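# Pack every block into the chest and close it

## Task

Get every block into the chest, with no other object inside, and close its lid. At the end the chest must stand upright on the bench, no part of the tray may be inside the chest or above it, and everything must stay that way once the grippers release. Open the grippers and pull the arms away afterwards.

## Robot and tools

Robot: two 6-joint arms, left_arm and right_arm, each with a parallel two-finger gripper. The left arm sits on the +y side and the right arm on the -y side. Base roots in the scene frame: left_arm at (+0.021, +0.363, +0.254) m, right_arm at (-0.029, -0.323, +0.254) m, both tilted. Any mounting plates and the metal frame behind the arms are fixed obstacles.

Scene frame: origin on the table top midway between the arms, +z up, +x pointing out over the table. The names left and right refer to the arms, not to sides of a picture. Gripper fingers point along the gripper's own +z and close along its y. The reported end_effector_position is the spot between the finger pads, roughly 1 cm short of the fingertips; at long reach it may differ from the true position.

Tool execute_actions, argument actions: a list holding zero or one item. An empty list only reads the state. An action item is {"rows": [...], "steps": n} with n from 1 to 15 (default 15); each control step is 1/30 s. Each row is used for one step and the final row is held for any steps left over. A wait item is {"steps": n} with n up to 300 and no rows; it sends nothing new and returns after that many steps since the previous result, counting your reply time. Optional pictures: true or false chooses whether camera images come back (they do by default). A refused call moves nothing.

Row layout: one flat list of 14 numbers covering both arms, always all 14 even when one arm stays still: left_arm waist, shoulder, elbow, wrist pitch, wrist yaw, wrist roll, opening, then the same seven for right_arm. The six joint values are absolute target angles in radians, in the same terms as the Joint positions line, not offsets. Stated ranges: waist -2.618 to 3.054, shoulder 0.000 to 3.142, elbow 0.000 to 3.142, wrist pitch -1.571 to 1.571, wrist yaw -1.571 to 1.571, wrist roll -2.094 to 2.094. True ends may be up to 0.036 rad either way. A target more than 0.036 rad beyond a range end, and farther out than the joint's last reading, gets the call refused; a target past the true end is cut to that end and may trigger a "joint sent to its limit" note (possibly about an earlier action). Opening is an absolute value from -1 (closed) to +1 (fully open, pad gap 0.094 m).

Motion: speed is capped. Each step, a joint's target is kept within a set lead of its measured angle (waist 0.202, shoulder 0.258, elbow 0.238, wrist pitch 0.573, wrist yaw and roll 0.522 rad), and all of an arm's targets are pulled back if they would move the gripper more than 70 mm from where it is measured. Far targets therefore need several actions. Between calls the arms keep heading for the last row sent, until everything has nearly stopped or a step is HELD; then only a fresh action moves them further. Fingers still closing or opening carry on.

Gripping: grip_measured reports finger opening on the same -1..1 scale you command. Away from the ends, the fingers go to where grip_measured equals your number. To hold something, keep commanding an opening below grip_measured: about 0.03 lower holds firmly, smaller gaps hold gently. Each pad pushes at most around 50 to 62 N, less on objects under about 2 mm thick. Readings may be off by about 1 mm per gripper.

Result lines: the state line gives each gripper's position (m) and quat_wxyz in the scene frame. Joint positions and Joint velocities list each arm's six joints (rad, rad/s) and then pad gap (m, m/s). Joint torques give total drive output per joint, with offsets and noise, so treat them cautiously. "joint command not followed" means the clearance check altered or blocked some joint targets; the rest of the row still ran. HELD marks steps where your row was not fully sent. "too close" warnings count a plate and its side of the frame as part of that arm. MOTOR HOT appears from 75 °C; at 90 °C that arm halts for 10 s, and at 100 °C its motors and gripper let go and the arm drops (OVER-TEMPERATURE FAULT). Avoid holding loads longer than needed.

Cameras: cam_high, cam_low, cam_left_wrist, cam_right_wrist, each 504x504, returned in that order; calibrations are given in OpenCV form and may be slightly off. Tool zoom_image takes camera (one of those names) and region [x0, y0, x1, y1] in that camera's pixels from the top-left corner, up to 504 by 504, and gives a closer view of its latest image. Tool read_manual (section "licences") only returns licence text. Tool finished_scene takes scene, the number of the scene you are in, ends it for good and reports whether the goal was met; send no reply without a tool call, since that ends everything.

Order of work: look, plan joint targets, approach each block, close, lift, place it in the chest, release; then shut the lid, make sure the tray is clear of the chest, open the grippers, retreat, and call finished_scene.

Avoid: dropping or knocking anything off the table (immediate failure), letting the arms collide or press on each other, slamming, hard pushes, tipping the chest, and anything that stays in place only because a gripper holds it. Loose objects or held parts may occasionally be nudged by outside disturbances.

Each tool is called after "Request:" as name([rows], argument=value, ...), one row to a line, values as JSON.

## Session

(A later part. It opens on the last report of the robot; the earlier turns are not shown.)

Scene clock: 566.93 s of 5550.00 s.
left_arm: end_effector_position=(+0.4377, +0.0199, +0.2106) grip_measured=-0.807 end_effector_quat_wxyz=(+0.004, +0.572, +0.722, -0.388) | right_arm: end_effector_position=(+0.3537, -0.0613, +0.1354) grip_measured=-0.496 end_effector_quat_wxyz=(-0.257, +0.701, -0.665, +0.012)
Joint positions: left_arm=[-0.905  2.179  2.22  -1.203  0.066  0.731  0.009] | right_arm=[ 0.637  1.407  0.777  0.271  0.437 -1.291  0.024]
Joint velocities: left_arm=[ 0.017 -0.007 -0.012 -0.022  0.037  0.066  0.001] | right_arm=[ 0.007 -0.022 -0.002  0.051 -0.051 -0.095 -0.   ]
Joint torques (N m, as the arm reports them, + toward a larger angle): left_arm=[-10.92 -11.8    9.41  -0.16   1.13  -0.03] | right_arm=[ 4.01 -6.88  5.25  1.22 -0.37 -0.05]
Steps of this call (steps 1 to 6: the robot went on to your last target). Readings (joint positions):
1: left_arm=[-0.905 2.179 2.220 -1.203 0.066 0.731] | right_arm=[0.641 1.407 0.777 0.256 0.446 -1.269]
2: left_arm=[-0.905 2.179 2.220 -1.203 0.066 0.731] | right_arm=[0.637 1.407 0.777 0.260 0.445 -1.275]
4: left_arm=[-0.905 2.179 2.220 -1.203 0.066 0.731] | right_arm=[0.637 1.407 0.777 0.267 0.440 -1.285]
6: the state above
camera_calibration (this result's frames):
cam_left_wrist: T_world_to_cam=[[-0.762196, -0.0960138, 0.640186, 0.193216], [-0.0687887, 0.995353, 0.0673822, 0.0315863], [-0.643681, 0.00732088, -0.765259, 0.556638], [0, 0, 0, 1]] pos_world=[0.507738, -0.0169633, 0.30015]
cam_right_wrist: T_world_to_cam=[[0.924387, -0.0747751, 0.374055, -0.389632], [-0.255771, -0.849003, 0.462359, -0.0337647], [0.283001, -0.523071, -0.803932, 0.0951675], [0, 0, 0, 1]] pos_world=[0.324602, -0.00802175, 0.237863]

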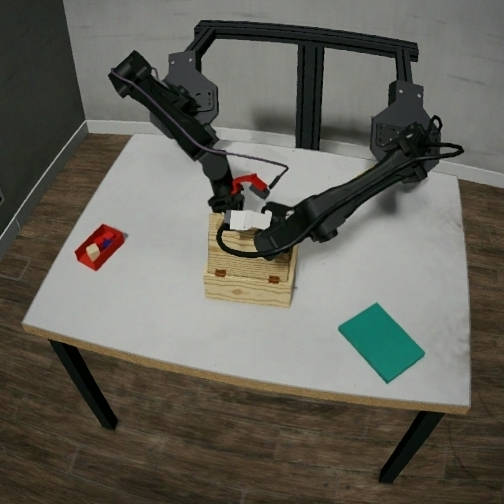

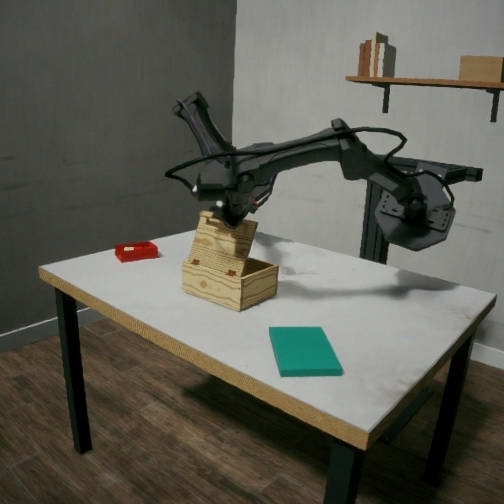

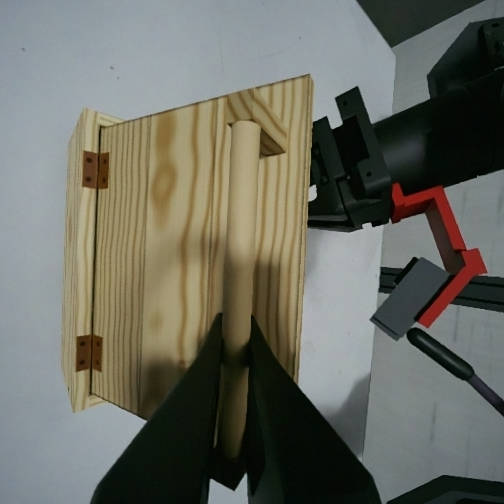

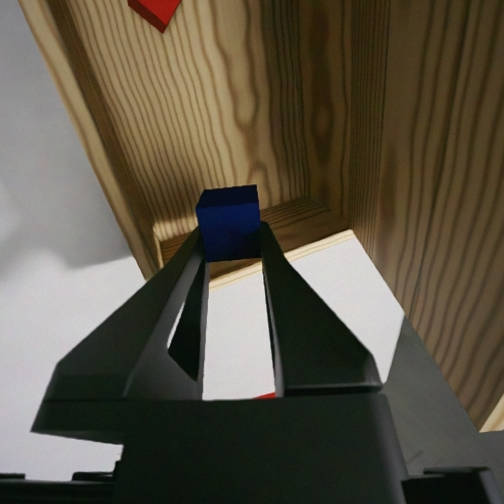

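Request:
execute_actions([
  {"rows":[[-0.928,2.178,2.26,-1.24,0.12,0.73,-0.82,0.635,1.42,0.805,0.305,0.4,-1.31,-0.52],[-0.928,2.178,2.26,-1.24,0.12,0.73,-0.82,0.627,1.45,0.82,0.318,0.39,-1.314,-0.52],[-0.928,2.178,2.26,-1.24,0.12,0.73,-0.82,0.619,1.478,0.837,0.331,0.38,-1.318,-0.52],[-0.928,2.178,2.26,-1.24,0.12,0.73,-0.82,0.611,1.506,0.854,0.344,0.372,-1.322,-0.52],[-0.928,2.178,2.26,-1.24,0.12,0.73,-0.82,0.603,1.534,0.871,0.357,0.364,-1.326,-0.52],[-0.928,2.178,2.26,-1.24,0.12,0.73,-0.82,0.595,1.562,0.889,0.37,0.356,-1.33,-0.52],[-0.928,2.178,2.26,-1.24,0.12,0.73,-0.82,0.587,1.59,0.907,0.382,0.348,-1.334,-0.52],[-0.928,2.178,2.26,-1.24,0.12,0.73,-0.82,0.579,1.618,0.925,0.394,0.34,-1.338,-0.52],[-0.928,2.178,2.26,-1.24,0.12,0.73,-0.82,0.571,1.646,0.943,0.406,0.332,-1.342,-0.52],[-0.928,2.178,2.26,-1.24,0.12,0.73,-0.82,0.563,1.674,0.961,0.416,0.325,-1.345,-0.52],[-0.928,2.178,2.26,-1.24,0.12,0.73,-0.82,0.555,1.7,0.979,0.426,0.32,-1.348,-0.52],[-0.928,2.178,2.26,-1.24,0.12,0.73,-0.82,0.548,1.724,0.996,0.434,0.315,-1.35,-0.52],[-0.928,2.178,2.26,-1.24,0.12,0.73,-0.82,0.541,1.744,1.01,0.438,0.31,-1.35,-0.52],[-0.928,2.178,2.26,-1.24,0.12,0.73,-0.82,0.536,1.76,1.02,0.438,0.31,-1.35,-0.52]],"steps":15},
], pictures=false)

Request:
execute_actions([
  {"steps":5},
], pictures=false)

Request:
execute_actions([
  {"rows":[[-0.928,2.178,2.26,-1.24,0.12,0.73,-0.82,0.536,1.76,1.02,0.438,0.31,-1.35,-0.45],[-0.928,2.178,2.26,-1.24,0.12,0.73,-0.82,0.54,1.75,1.0,0.43,0.32,-1.35,-0.36],[-0.928,2.178,2.26,-1.24,0.12,0.73,-0.82,0.55,1.74,0.98,0.42,0.33,-1.35,-0.35],[-0.928,2.178,2.26,-1.24,0.12,0.73,-0.82,0.558,1.715,0.96,0.4,0.335,-1.35,-0.35],[-0.928,2.178,2.26,-1.24,0.12,0.73,-0.82,0.566,1.685,0.94,0.385,0.34,-1.35,-0.35],[-0.928,2.178,2.26,-1.24,0.12,0.73,-0.82,0.574,1.655,0.92,0.37,0.345,-1.35,-0.35],[-0.928,2.178,2.26,-1.24,0.12,0.73,-0.82,0.582,1.625,0.9,0.355,0.35,-1.35,-0.35],[-0.928,2.178,2.26,-1.24,0.12,0.73,-0.82,0.59,1.59,0.88,0.34,0.355,-1.35,-0.35],[-0.928,2.178,2.26,-1.24,0.12,0.73,-0.82,0.6,1.555,0.855,0.325,0.36,-1.35,-0.35],[-0.928,2.178,2.26,-1.24,0.12,0.73,-0.82,0.61,1.52,0.83,0.31,0.365,-1.35,-0.35],[-0.928,2.178,2.26,-1.24,0.12,0.73,-0.82,0.62,1.485,0.805,0.295,0.37,-1.35,-0.35],[-0.928,2.178,2.26,-1.24,0.12,0.73,-0.82,0.63,1.45,0.78,0.28,0.37,-1.35,-0.35],[-0.928,2.178,2.26,-1.24,0.12,0.73,-0.82,0.635,1.415,0.755,0.265,0.37,-1.35,-0.35],[-0.928,2.178,2.26,-1.24,0.12,0.73,-0.82,0.635,1.38,0.73,0.255,0.36,-1.35,-0.35],[-0.928,2.178,2.26,-1.24,0.12,0.73,-0.82,0.63,1.34,0.7,0.25,0.34,-1.35,-0.35]]},
], pictures=false)

Request:
execute_actions([
  {"rows":[[-0.928,2.178,2.26,-1.24,0.12,0.73,-0.82,0.62,1.3,0.67,0.25,0.31,-1.35,-0.35],[-0.928,2.178,2.26,-1.24,0.12,0.73,-0.82,0.6,1.26,0.64,0.25,0.28,-1.35,-0.35],[-0.928,2.178,2.26,-1.24,0.12,0.73,-0.82,0.58,1.22,0.61,0.25,0.25,-1.35,-0.35],[-0.928,2.178,2.26,-1.24,0.12,0.73,-0.82,0.55,1.18,0.58,0.25,0.22,-1.35,-0.35],[-0.928,2.178,2.26,-1.24,0.12,0.73,-0.82,0.52,1.14,0.55,0.25,0.19,-1.35,-0.35],[-0.928,2.178,2.26,-1.24,0.12,0.73,-0.82,0.48,1.1,0.52,0.25,0.16,-1.35,-0.35],[-0.928,2.178,2.26,-1.24,0.12,0.73,-0.82,0.44,1.07,0.49,0.25,0.13,-1.35,-0.35],[-0.928,2.178,2.26,-1.24,0.12,0.73,-0.82,0.39,1.04,0.47,0.26,0.1,-1.35,-0.35],[-0.928,2.178,2.26,-1.24,0.12,0.73,-0.82,0.34,1.02,0.45,0.27,0.08,-1.33,-0.35],[-0.928,2.178,2.26,-1.24,0.12,0.73,-0.82,0.28,1.0,0.43,0.28,0.06,-1.3,-0.35],[-0.928,2.178,2.26,-1.24,0.12,0.73,-0.82,0.22,1.0,0.42,0.3,0.04,-1.25,-0.35],[-0.928,2.178,2.26,-1.24,0.12,0.73,-0.82,0.16,1.0,0.41,0.32,0.02,-1.18,-0.3],[-0.928,2.178,2.26,-1.24,0.12,0.73,-0.82,0.1,1.0,0.4,0.35,0,-1.1,-0.2],[-0.928,2.178,2.26,-1.24,0.12,0.73,-0.82,0.04,1.01,0.39,0.38,-0.02,-1.02,-0.1],[-0.928,2.178,2.26,-1.24,0.12,0.73,-0.82,-0.02,1.02,0.38,0.42,-0.04,-0.94,0]]},
], pictures=false)

Request:
execute_actions([
  {"rows":[[-0.928,2.178,2.26,-1.24,0.12,0.73,-0.82,-0.08,1.03,0.37,0.47,-0.06,-0.85,0.1],[-0.928,2.178,2.26,-1.24,0.12,0.73,-0.82,-0.14,1.05,0.36,0.52,-0.08,-0.75,0.2],[-0.928,2.178,2.26,-1.24,0.12,0.73,-0.82,-0.2,1.07,0.355,0.58,-0.1,-0.65,0.3],[-0.928,2.178,2.26,-1.24,0.12,0.73,-0.82,-0.26,1.09,0.35,0.64,-0.12,-0.55,0.4],[-0.928,2.178,2.26,-1.24,0.12,0.73,-0.82,-0.32,1.11,0.345,0.7,-0.14,-0.45,0.5],[-0.928,2.178,2.26,-1.24,0.12,0.73,-0.82,-0.38,1.14,0.34,0.76,-0.16,-0.35,0.6],[-0.928,2.178,2.26,-1.24,0.12,0.73,-0.82,-0.43,1.17,0.335,0.82,-0.18,-0.25,0.7],[-0.928,2.178,2.26,-1.24,0.12,0.73,-0.82,-0.48,1.2,0.33,0.87,-0.19,-0.15,0.8],[-0.928,2.178,2.26,-1.24,0.12,0.73,-0.82,-0.52,1.23,0.325,0.92,-0.2,-0.06,0.9],[-0.928,2.178,2.26,-1.24,0.12,0.73,-0.82,-0.55,1.26,0.32,0.97,-0.21,0.03,1],[-0.928,2.178,2.26,-1.24,0.12,0.73,-0.82,-0.58,1.3,0.315,1.01,-0.215,0.1,1],[-0.928,2.178,2.26,-1.24,0.12,0.73,-0.82,-0.6,1.34,0.31,1.04,-0.215,0.16,1],[-0.928,2.178,2.26,-1.24,0.12,0.73,-0.82,-0.61,1.375,0.31,1.06,-0.215,0.2,1],[-0.928,2.178,2.26,-1.24,0.12,0.73,-0.82,-0.617,1.41,0.305,1.075,-0.215,0.215,1],[-0.928,2.178,2.26,-1.24,0.12,0.73,-0.82,-0.617,1.435,0.305,1.078,-0.215,0.215,1]]},
], pictures=false)

Request:
execute_actions([
  {"steps":14},
])

Scene clock: 635.53 s of 5550.00 s.
left_arm: end_effector_position=(+0.4377, +0.0199, +0.2106) grip_measured=-0.807 end_effector_quat_wxyz=(+0.004, +0.572, +0.722, -0.388) | right_arm: end_effector_position=(+0.3782, -0.0308, +0.0582) grip_measured=-0.496 end_effector_quat_wxyz=(-0.249, +0.710, -0.659, +0.011)
Joint positions: left_arm=[-0.905  2.179  2.22  -1.203  0.066  0.731  0.009] | right_arm=[ 0.54   1.748  0.985  0.398  0.347 -1.34   0.024]
Joint velocities: left_arm=[-0.007 -0.002 -0.007  0.022 -0.007  0.037 -0.001] | right_arm=[-0.164  0.447  0.242  0.242 -0.066 -0.125  0.   ]
Joint torques (N m, as the arm reports them, + toward a larger angle): left_arm=[-10.95 -11.85   9.42  -0.17   1.12   0.  ] | right_arm=[ 5.06 -8.34  5.05  1.24 -0.38 -0.05]
Steps of this call (steps 1 to 30: the robot went on to your last target; steps 31 to 100: nothing new was sent; then 64.77 s passed at rest; steps 101 to 115: all 15 steps of this action). Readings (joint positions):
101: left_arm=[-0.905 2.179 2.220 -1.203 0.066 0.731] | right_arm=[0.637 1.408 0.777 0.278 0.430 -1.302]
102: left_arm=[-0.905 2.179 2.220 -1.203 0.066 0.731] | right_arm=[0.636 1.414 0.780 0.281 0.427 -1.304]
104: left_arm=[-0.905 2.179 2.220 -1.203 0.066 0.731] | right_arm=[0.627 1.449 0.803 0.295 0.416 -1.308]
108: left_arm=[-0.905 2.179 2.220 -1.203 0.066 0.731] | right_arm=[0.595 1.565 0.875 0.337 0.390 -1.320]
115: the state above

Scene clock: 635.70 s of 5550.00 s.
left_arm: end_effector_position=(+0.4381, +0.0213, +0.2079) grip_measured=-0.807 end_effector_quat_wxyz=(+0.001, +0.571, +0.725, -0.386) | right_arm: end_effector_position=(+0.3786, -0.0292, +0.0544) grip_measured=-0.496 end_effector_quat_wxyz=(-0.251, +0.710, -0.658, +0.009)
Joint positions: left_arm=[-0.901  2.181  2.22  -1.203  0.063  0.729  0.009] | right_arm=[ 0.535  1.764  0.991  0.411  0.337 -1.344  0.024]
Joint velocities: left_arm=[ 0.002 -0.012 -0.012 -0.007 -0.066 -0.007  0.   ] | right_arm=[-0.012 -0.027 -0.007  0.037 -0.081 -0.007  0.001]
Joint torques (N m, as the arm reports them, + toward a larger angle): left_arm=[-11.31 -12.06   9.4   -0.19   1.17   0.  ] | right_arm=[ 4.92 -7.65  5.58  1.21 -0.4  -0.01]
Steps of this call (steps 1 to 5: the robot went on to your last target). Readings (joint positions):
1: left_arm=[-0.904 2.179 2.220 -1.203 0.063 0.730] | right_arm=[0.537 1.759 0.990 0.404 0.345 -1.341]
2: left_arm=[-0.903 2.180 2.220 -1.203 0.062 0.729] | right_arm=[0.536 1.763 0.991 0.407 0.343 -1.342]
4: left_arm=[-0.901 2.181 2.220 -1.203 0.062 0.729] | right_arm=[0.535 1.764 0.991 0.408 0.339 -1.344]
5: the state above

Scene clock: 636.20 s of 5550.00 s.
left_arm: end_effector_position=(+0.4380, +0.0213, +0.2079) grip_measured=-0.807 end_effector_quat_wxyz=(+0.001, +0.571, +0.724, -0.386) | right_arm: end_effector_position=(+0.3520, -0.0553, +0.1328) grip_measured=-0.352 end_effector_quat_wxyz=(-0.275, +0.716, -0.642, -0.004)
Joint positions: left_arm=[-0.901  2.181  2.22  -1.204  0.063  0.729  0.009] | right_arm=[ 0.616  1.416  0.763  0.309  0.36  -1.347  0.03 ]
Joint velocities: left_arm=[ 0.002  0.007 -0.002  0.022  0.037  0.037 -0.   ] | right_arm=[ 0.071 -1.077 -0.725 -0.256 -0.11   0.051  0.   ]
Joint torques (N m, as the arm reports them, + toward a larger angle): left_arm=[-11.26 -12.05   9.44  -0.18   1.16   0.01] | right_arm=[ 4.29 -6.58  2.8   0.78 -0.3  -0.04]
Steps of this call (steps 1 to 15: all 15 steps of this action). Readings (joint positions):
1: left_arm=[-0.901 2.181 2.220 -1.203 0.063 0.729] | right_arm=[0.535 1.764 0.991 0.414 0.336 -1.345]
2: left_arm=[-0.901 2.181 2.220 -1.203 0.063 0.729] | right_arm=[0.535 1.764 0.991 0.415 0.336 -1.345]
4: left_arm=[-0.901 2.181 2.220 -1.203 0.063 0.729] | right_arm=[0.535 1.761 0.988 0.414 0.336 -1.346]
8: left_arm=[-0.901 2.181 2.220 -1.204 0.063 0.729] | right_arm=[0.550 1.677 0.922 0.383 0.346 -1.346]
15: the state above

Scene clock: 636.70 s of 5550.00 s.
left_arm: end_effector_position=(+0.4380, +0.0213, +0.2079) grip_measured=-0.807 end_effector_quat_wxyz=(+0.001, +0.571, +0.724, -0.386) | right_arm: end_effector_position=(+0.3367, -0.2404, +0.1193) grip_measured=-0.047 end_effector_quat_wxyz=(+0.233, -0.579, +0.780, -0.045)
Joint positions: left_arm=[-0.901  2.181  2.22  -1.204  0.063  0.729  0.009] | right_arm=[ 0.081  1.018  0.409  0.318  0.065 -1.171  0.045]
Joint velocities: left_arm=[-0.002  0.012 -0.012 -0.051  0.051 -0.022 -0.001] | right_arm=[-1.697  0.007 -0.349  0.535 -0.491  1.516  0.089]
Joint torques (N m, as the arm reports them, + toward a larger angle): left_arm=[-11.27 -12.07   9.41  -0.18   1.15   0.02] | right_arm=[ 0.71 -4.19  3.4   1.34 -0.38  0.07]
Steps of this call (steps 1 to 15: all 15 steps of this action). Readings (joint positions):
1: left_arm=[-0.901 2.181 2.220 -1.204 0.063 0.729] | right_arm=[0.616 1.378 0.736 0.302 0.354 -1.347]
2: left_arm=[-0.901 2.181 2.220 -1.204 0.063 0.729] | right_arm=[0.614 1.339 0.707 0.296 0.344 -1.347]
4: left_arm=[-0.901 2.181 2.220 -1.204 0.063 0.729] | right_arm=[0.593 1.260 0.646 0.286 0.310 -1.347]
8: left_arm=[-0.901 2.181 2.220 -1.204 0.063 0.729] | right_arm=[0.467 1.108 0.525 0.273 0.218 -1.347]
15: the state above

Scene clock: 637.20 s of 5550.00 s.
left_arm: end_effector_position=(+0.4380, +0.0213, +0.2079) grip_measured=-0.807 end_effector_quat_wxyz=(+0.001, +0.571, +0.724, -0.386) | right_arm: end_effector_position=(+0.3447, -0.4502, +0.0923) grip_measured=+1.000 end_effector_quat_wxyz=(+0.312, +0.064, +0.943, -0.100)
Joint positions: left_arm=[-0.901  2.181  2.22  -1.204  0.063  0.729  0.009] | right_arm=[-0.599  1.378  0.332  0.951 -0.174  0.004  0.094]
Joint velocities: left_arm=[-0.002  0.017 -0.002  0.007 -0.022  0.066 -0.   ] | right_arm=[-0.193  0.955 -0.081  0.799 -0.139  1.37   0.   ]
Joint torques (N m, as the arm reports them, + toward a larger angle): left_arm=[-11.31 -12.06   9.36  -0.17   1.17   0.01] | right_arm=[-1.94 -5.34  0.25  1.5  -0.18  0.01]
Steps of this call (steps 1 to 15: all 15 steps of this action). Readings (joint positions):
1: left_arm=[-0.901 2.181 2.220 -1.204 0.063 0.729] | right_arm=[0.021 1.019 0.398 0.341 0.045 -1.112]
2: left_arm=[-0.901 2.181 2.220 -1.204 0.063 0.729] | right_arm=[-0.038 1.024 0.387 0.371 0.024 -1.045]
4: left_arm=[-0.901 2.181 2.220 -1.204 0.063 0.729] | right_arm=[-0.157 1.052 0.373 0.447 -0.018 -0.893]
8: left_arm=[-0.901 2.181 2.220 -1.204 0.063 0.729] | right_arm=[-0.387 1.147 0.356 0.642 -0.099 -0.542]
15: the state above

Scene clock: 637.67 s of 5550.00 s.
left_arm: end_effector_position=(+0.4380, +0.0213, +0.2079) grip_measured=-0.807 end_effector_quat_wxyz=(+0.001, +0.571, +0.724, -0.386) | right_arm: end_effector_position=(+0.3427, -0.4467, +0.0877) grip_measured=+1.000 end_effector_quat_wxyz=(+0.330, +0.148, +0.931, -0.055)
Joint positions: left_arm=[-0.901  2.181  2.22  -1.204  0.063  0.729  0.009] | right_arm=[-0.604  1.438  0.314  1.052 -0.208  0.2    0.094]
Joint velocities: left_arm=[-0.007  0.012 -0.012  0.022 -0.007  0.051 -0.001] | right_arm=[-0.007  0.002 -0.002 -0.007 -0.022  0.11   0.   ]
Joint torques (N m, as the arm reports them, + toward a larger angle): left_arm=[-11.28 -12.09   9.38  -0.18   1.15   0.  ] | right_arm=[-2.84 -5.42  0.86  1.6  -0.02  0.03]
Steps of this call (steps 1 to 14: the robot went on to your last target). Readings (joint positions):
1: left_arm=[-0.901 2.181 2.220 -1.204 0.063 0.729] | right_arm=[-0.603 1.406 0.328 0.970 -0.179 0.046]
2: left_arm=[-0.901 2.181 2.220 -1.204 0.063 0.729] | right_arm=[-0.604 1.424 0.324 0.981 -0.183 0.079]
4: left_arm=[-0.901 2.181 2.220 -1.204 0.063 0.729] | right_arm=[-0.604 1.438 0.316 0.996 -0.193 0.126]
8: left_arm=[-0.901 2.181 2.220 -1.204 0.063 0.729] | right_arm=[-0.604 1.438 0.314 1.031 -0.203 0.175]
14: the state above
camera_calibration (this result's frames):
cam_left_wrist: T_world_to_cam=[[-0.760404, -0.102652, 0.641287, 0.194348], [-0.0708551, 0.994648, 0.0751998, 0.0297335], [-0.645574, 0.0117438, -0.763608, 0.555181], [0, 0, 0, 1]] pos_world=[0.5083, -0.016144, 0.297072]
cam_right_wrist: T_world_to_cam=[[-0.364106, -0.931236, -0.0150563, -0.29723], [-0.909815, 0.35218, 0.219558, 0.440306], [-0.199157, 0.0936405, -0.975483, 0.314122], [0, 0, 0, 1]] pos_world=[0.354934, -0.461273, 0.205273]

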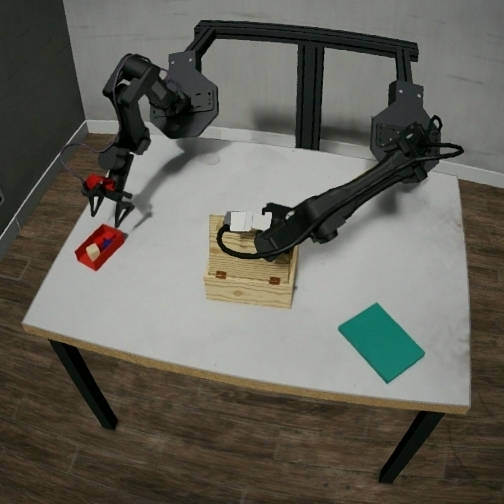

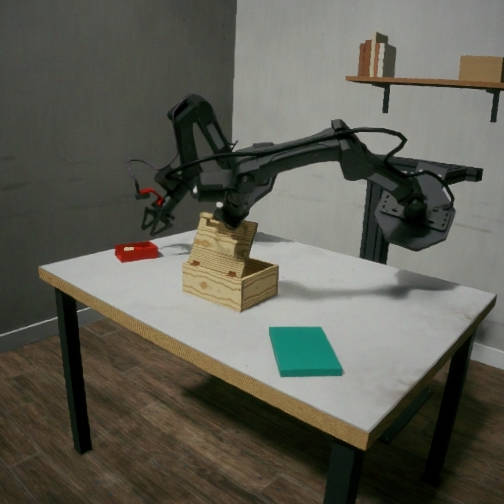

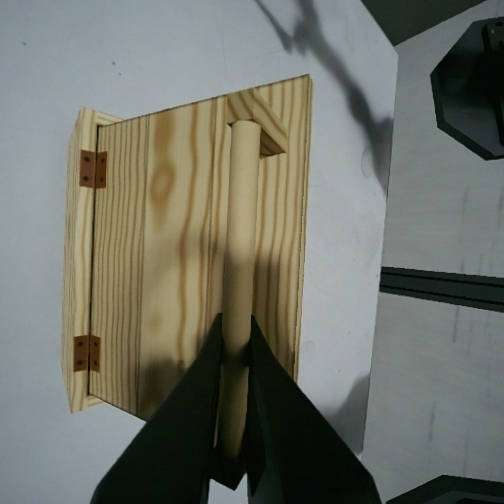

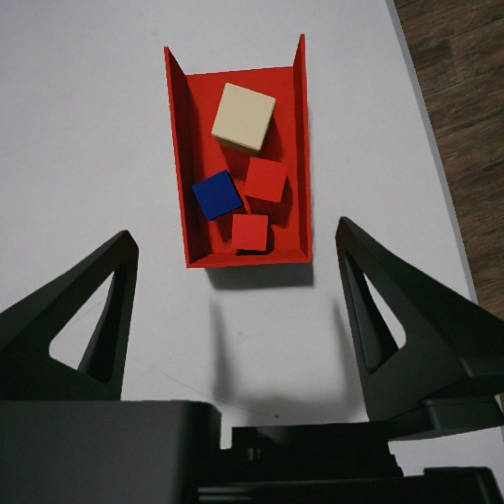

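Request:
execute_actions([
  {"rows":[[-0.928,2.178,2.26,-1.24,0.12,0.73,-0.82,-0.605,1.45,0.34,1.1,-0.2,0.21,1],[-0.928,2.178,2.26,-1.24,0.12,0.73,-0.82,-0.6,1.47,0.355,1.12,-0.195,0.21,1],[-0.928,2.178,2.26,-1.24,0.12,0.73,-0.82,-0.596,1.495,0.365,1.14,-0.19,0.21,1],[-0.928,2.178,2.26,-1.24,0.12,0.73,-0.82,-0.592,1.52,0.375,1.16,-0.185,0.21,1],[-0.928,2.178,2.26,-1.24,0.12,0.73,-0.82,-0.588,1.545,0.383,1.18,-0.18,0.21,1],[-0.928,2.178,2.26,-1.24,0.12,0.73,-0.82,-0.584,1.57,0.391,1.2,-0.175,0.21,1],[-0.928,2.178,2.26,-1.24,0.12,0.73,-0.82,-0.58,1.595,0.399,1.22,-0.17,0.21,1],[-0.928,2.178,2.26,-1.24,0.12,0.73,-0.82,-0.576,1.615,0.407,1.235,-0.165,0.21,1],[-0.928,2.178,2.26,-1.24,0.12,0.73,-0.82,-0.572,1.635,0.413,1.242,-0.162,0.21,1],[-0.928,2.178,2.26,-1.24,0.12,0.73,-0.82,-0.569,1.65,0.418,1.242,-0.162,0.21,1],[-0.928,2.178,2.26,-1.24,0.12,0.73,-0.82,-0.567,1.66,0.42,1.242,-0.162,0.21,1],[-0.928,2.178,2.26,-1.24,0.12,0.73,-0.82,-0.567,1.665,0.42,1.242,-0.162,0.21,1]],"steps":15},
], pictures=false)

Request:
execute_actions([
  {"steps":6},
])

Scene clock: 659.67 s of 5550.00 s.
left_arm: end_effector_position=(+0.4380, +0.0213, +0.2079) grip_measured=-0.807 end_effector_quat_wxyz=(+0.001, +0.571, +0.724, -0.386) | right_arm: end_effector_position=(+0.3505, -0.4512, +0.0530) grip_measured=+1.000 end_effector_quat_wxyz=(+0.333, +0.150, +0.929, -0.053)
Joint positions: left_arm=[-0.901  2.181  2.22  -1.204  0.063  0.729  0.009] | right_arm=[-0.573  1.662  0.399  1.199 -0.181  0.209  0.094]
Joint velocities: left_arm=[-0.002  0.012  0.017 -0.037 -0.037 -0.051 -0.   ] | right_arm=[ 0.002  0.012 -0.002  0.125  0.037 -0.11   0.   ]
Joint torques (N m, as the arm reports them, + toward a larger angle): left_arm=[-11.33 -12.06   9.41  -0.17   1.16   0.01] | right_arm=[-1.19 -5.47  2.31  1.71  0.23  0.02]
Steps of this call (steps 1 to 30: the robot went on to your last target; steps 31 to 100: nothing new was sent; then 18.17 s passed at rest; steps 101 to 115: all 15 steps of this action). Readings (joint positions):
101: left_arm=[-0.901 2.181 2.220 -1.204 0.063 0.729] | right_arm=[-0.604 1.438 0.314 1.059 -0.210 0.209]
102: left_arm=[-0.901 2.181 2.220 -1.204 0.063 0.729] | right_arm=[-0.604 1.443 0.317 1.066 -0.210 0.209]
104: left_arm=[-0.901 2.181 2.220 -1.204 0.063 0.729] | right_arm=[-0.604 1.472 0.334 1.091 -0.207 0.209]
108: left_arm=[-0.901 2.181 2.220 -1.204 0.063 0.729] | right_arm=[-0.590 1.569 0.377 1.155 -0.194 0.209]
115: the state above

Scene clock: 659.87 s of 5550.00 s.
left_arm: end_effector_position=(+0.4380, +0.0213, +0.2079) grip_measured=-0.807 end_effector_quat_wxyz=(+0.001, +0.571, +0.724, -0.386) | right_arm: end_effector_position=(+0.3536, -0.4519, +0.0556) grip_measured=+1.000 end_effector_quat_wxyz=(+0.341, +0.148, +0.927, -0.054)
Joint positions: left_arm=[-0.901  2.181  2.22  -1.204  0.063  0.729  0.009] | right_arm=[-0.573  1.663  0.399  1.215 -0.178  0.209  0.094]
Joint velocities: left_arm=[ 0.002  0.007 -0.007 -0.022 -0.022 -0.022  0.001] | right_arm=[ 0.012 -0.002  0.007  0.007  0.007 -0.066  0.   ]
Joint torques (N m, as the arm reports them, + toward a larger angle): left_arm=[-11.28 -12.06   9.35  -0.17   1.16   0.02] | right_arm=[-1.03 -5.7   2.33  1.6   0.22  0.  ]
Steps of this call (steps 1 to 6: the robot went on to your last target). Readings (joint positions):
1: left_arm=[-0.901 2.181 2.220 -1.204 0.063 0.729] | right_arm=[-0.573 1.663 0.399 1.201 -0.180 0.209]
2: left_arm=[-0.901 2.181 2.220 -1.204 0.063 0.729] | right_arm=[-0.573 1.663 0.399 1.205 -0.179 0.209]
4: left_arm=[-0.901 2.181 2.220 -1.204 0.063 0.729] | right_arm=[-0.573 1.663 0.399 1.211 -0.178 0.209]
6: the state above
camera_calibration (this result's frames):
cam_left_wrist: T_world_to_cam=[[-0.760404, -0.102652, 0.641287, 0.194348], [-0.0708551, 0.994648, 0.0751998, 0.0297335], [-0.645574, 0.0117438, -0.763608, 0.555181], [0, 0, 0, 1]] pos_world=[0.5083, -0.016144, 0.297072]
cam_right_wrist: T_world_to_cam=[[-0.362814, -0.93161, -0.0216576, -0.298897], [-0.915, 0.351752, 0.197599, 0.461897], [-0.176468, 0.0915085, -0.980044, 0.276685], [0, 0, 0, 1]] pos_world=[0.363018, -0.466247, 0.173419]

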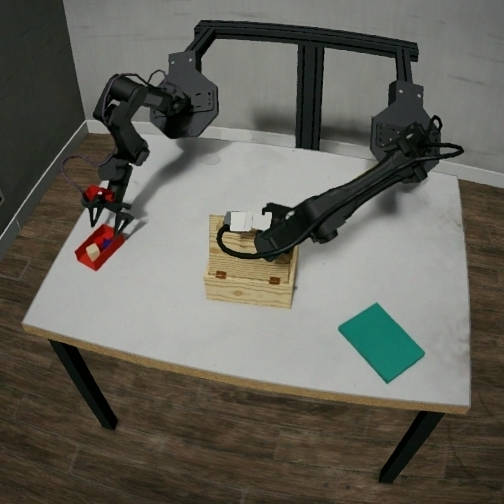

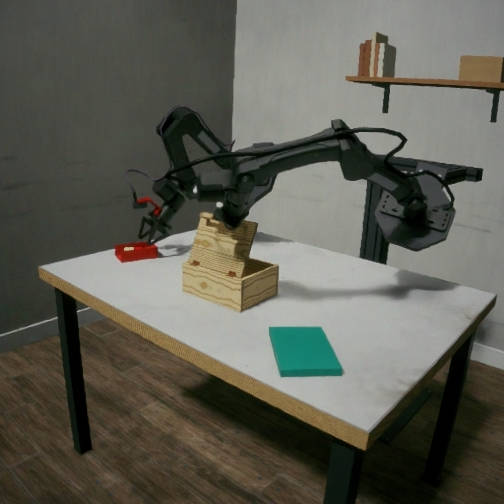

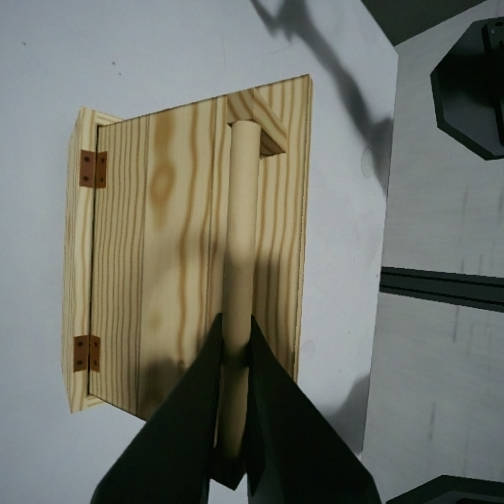

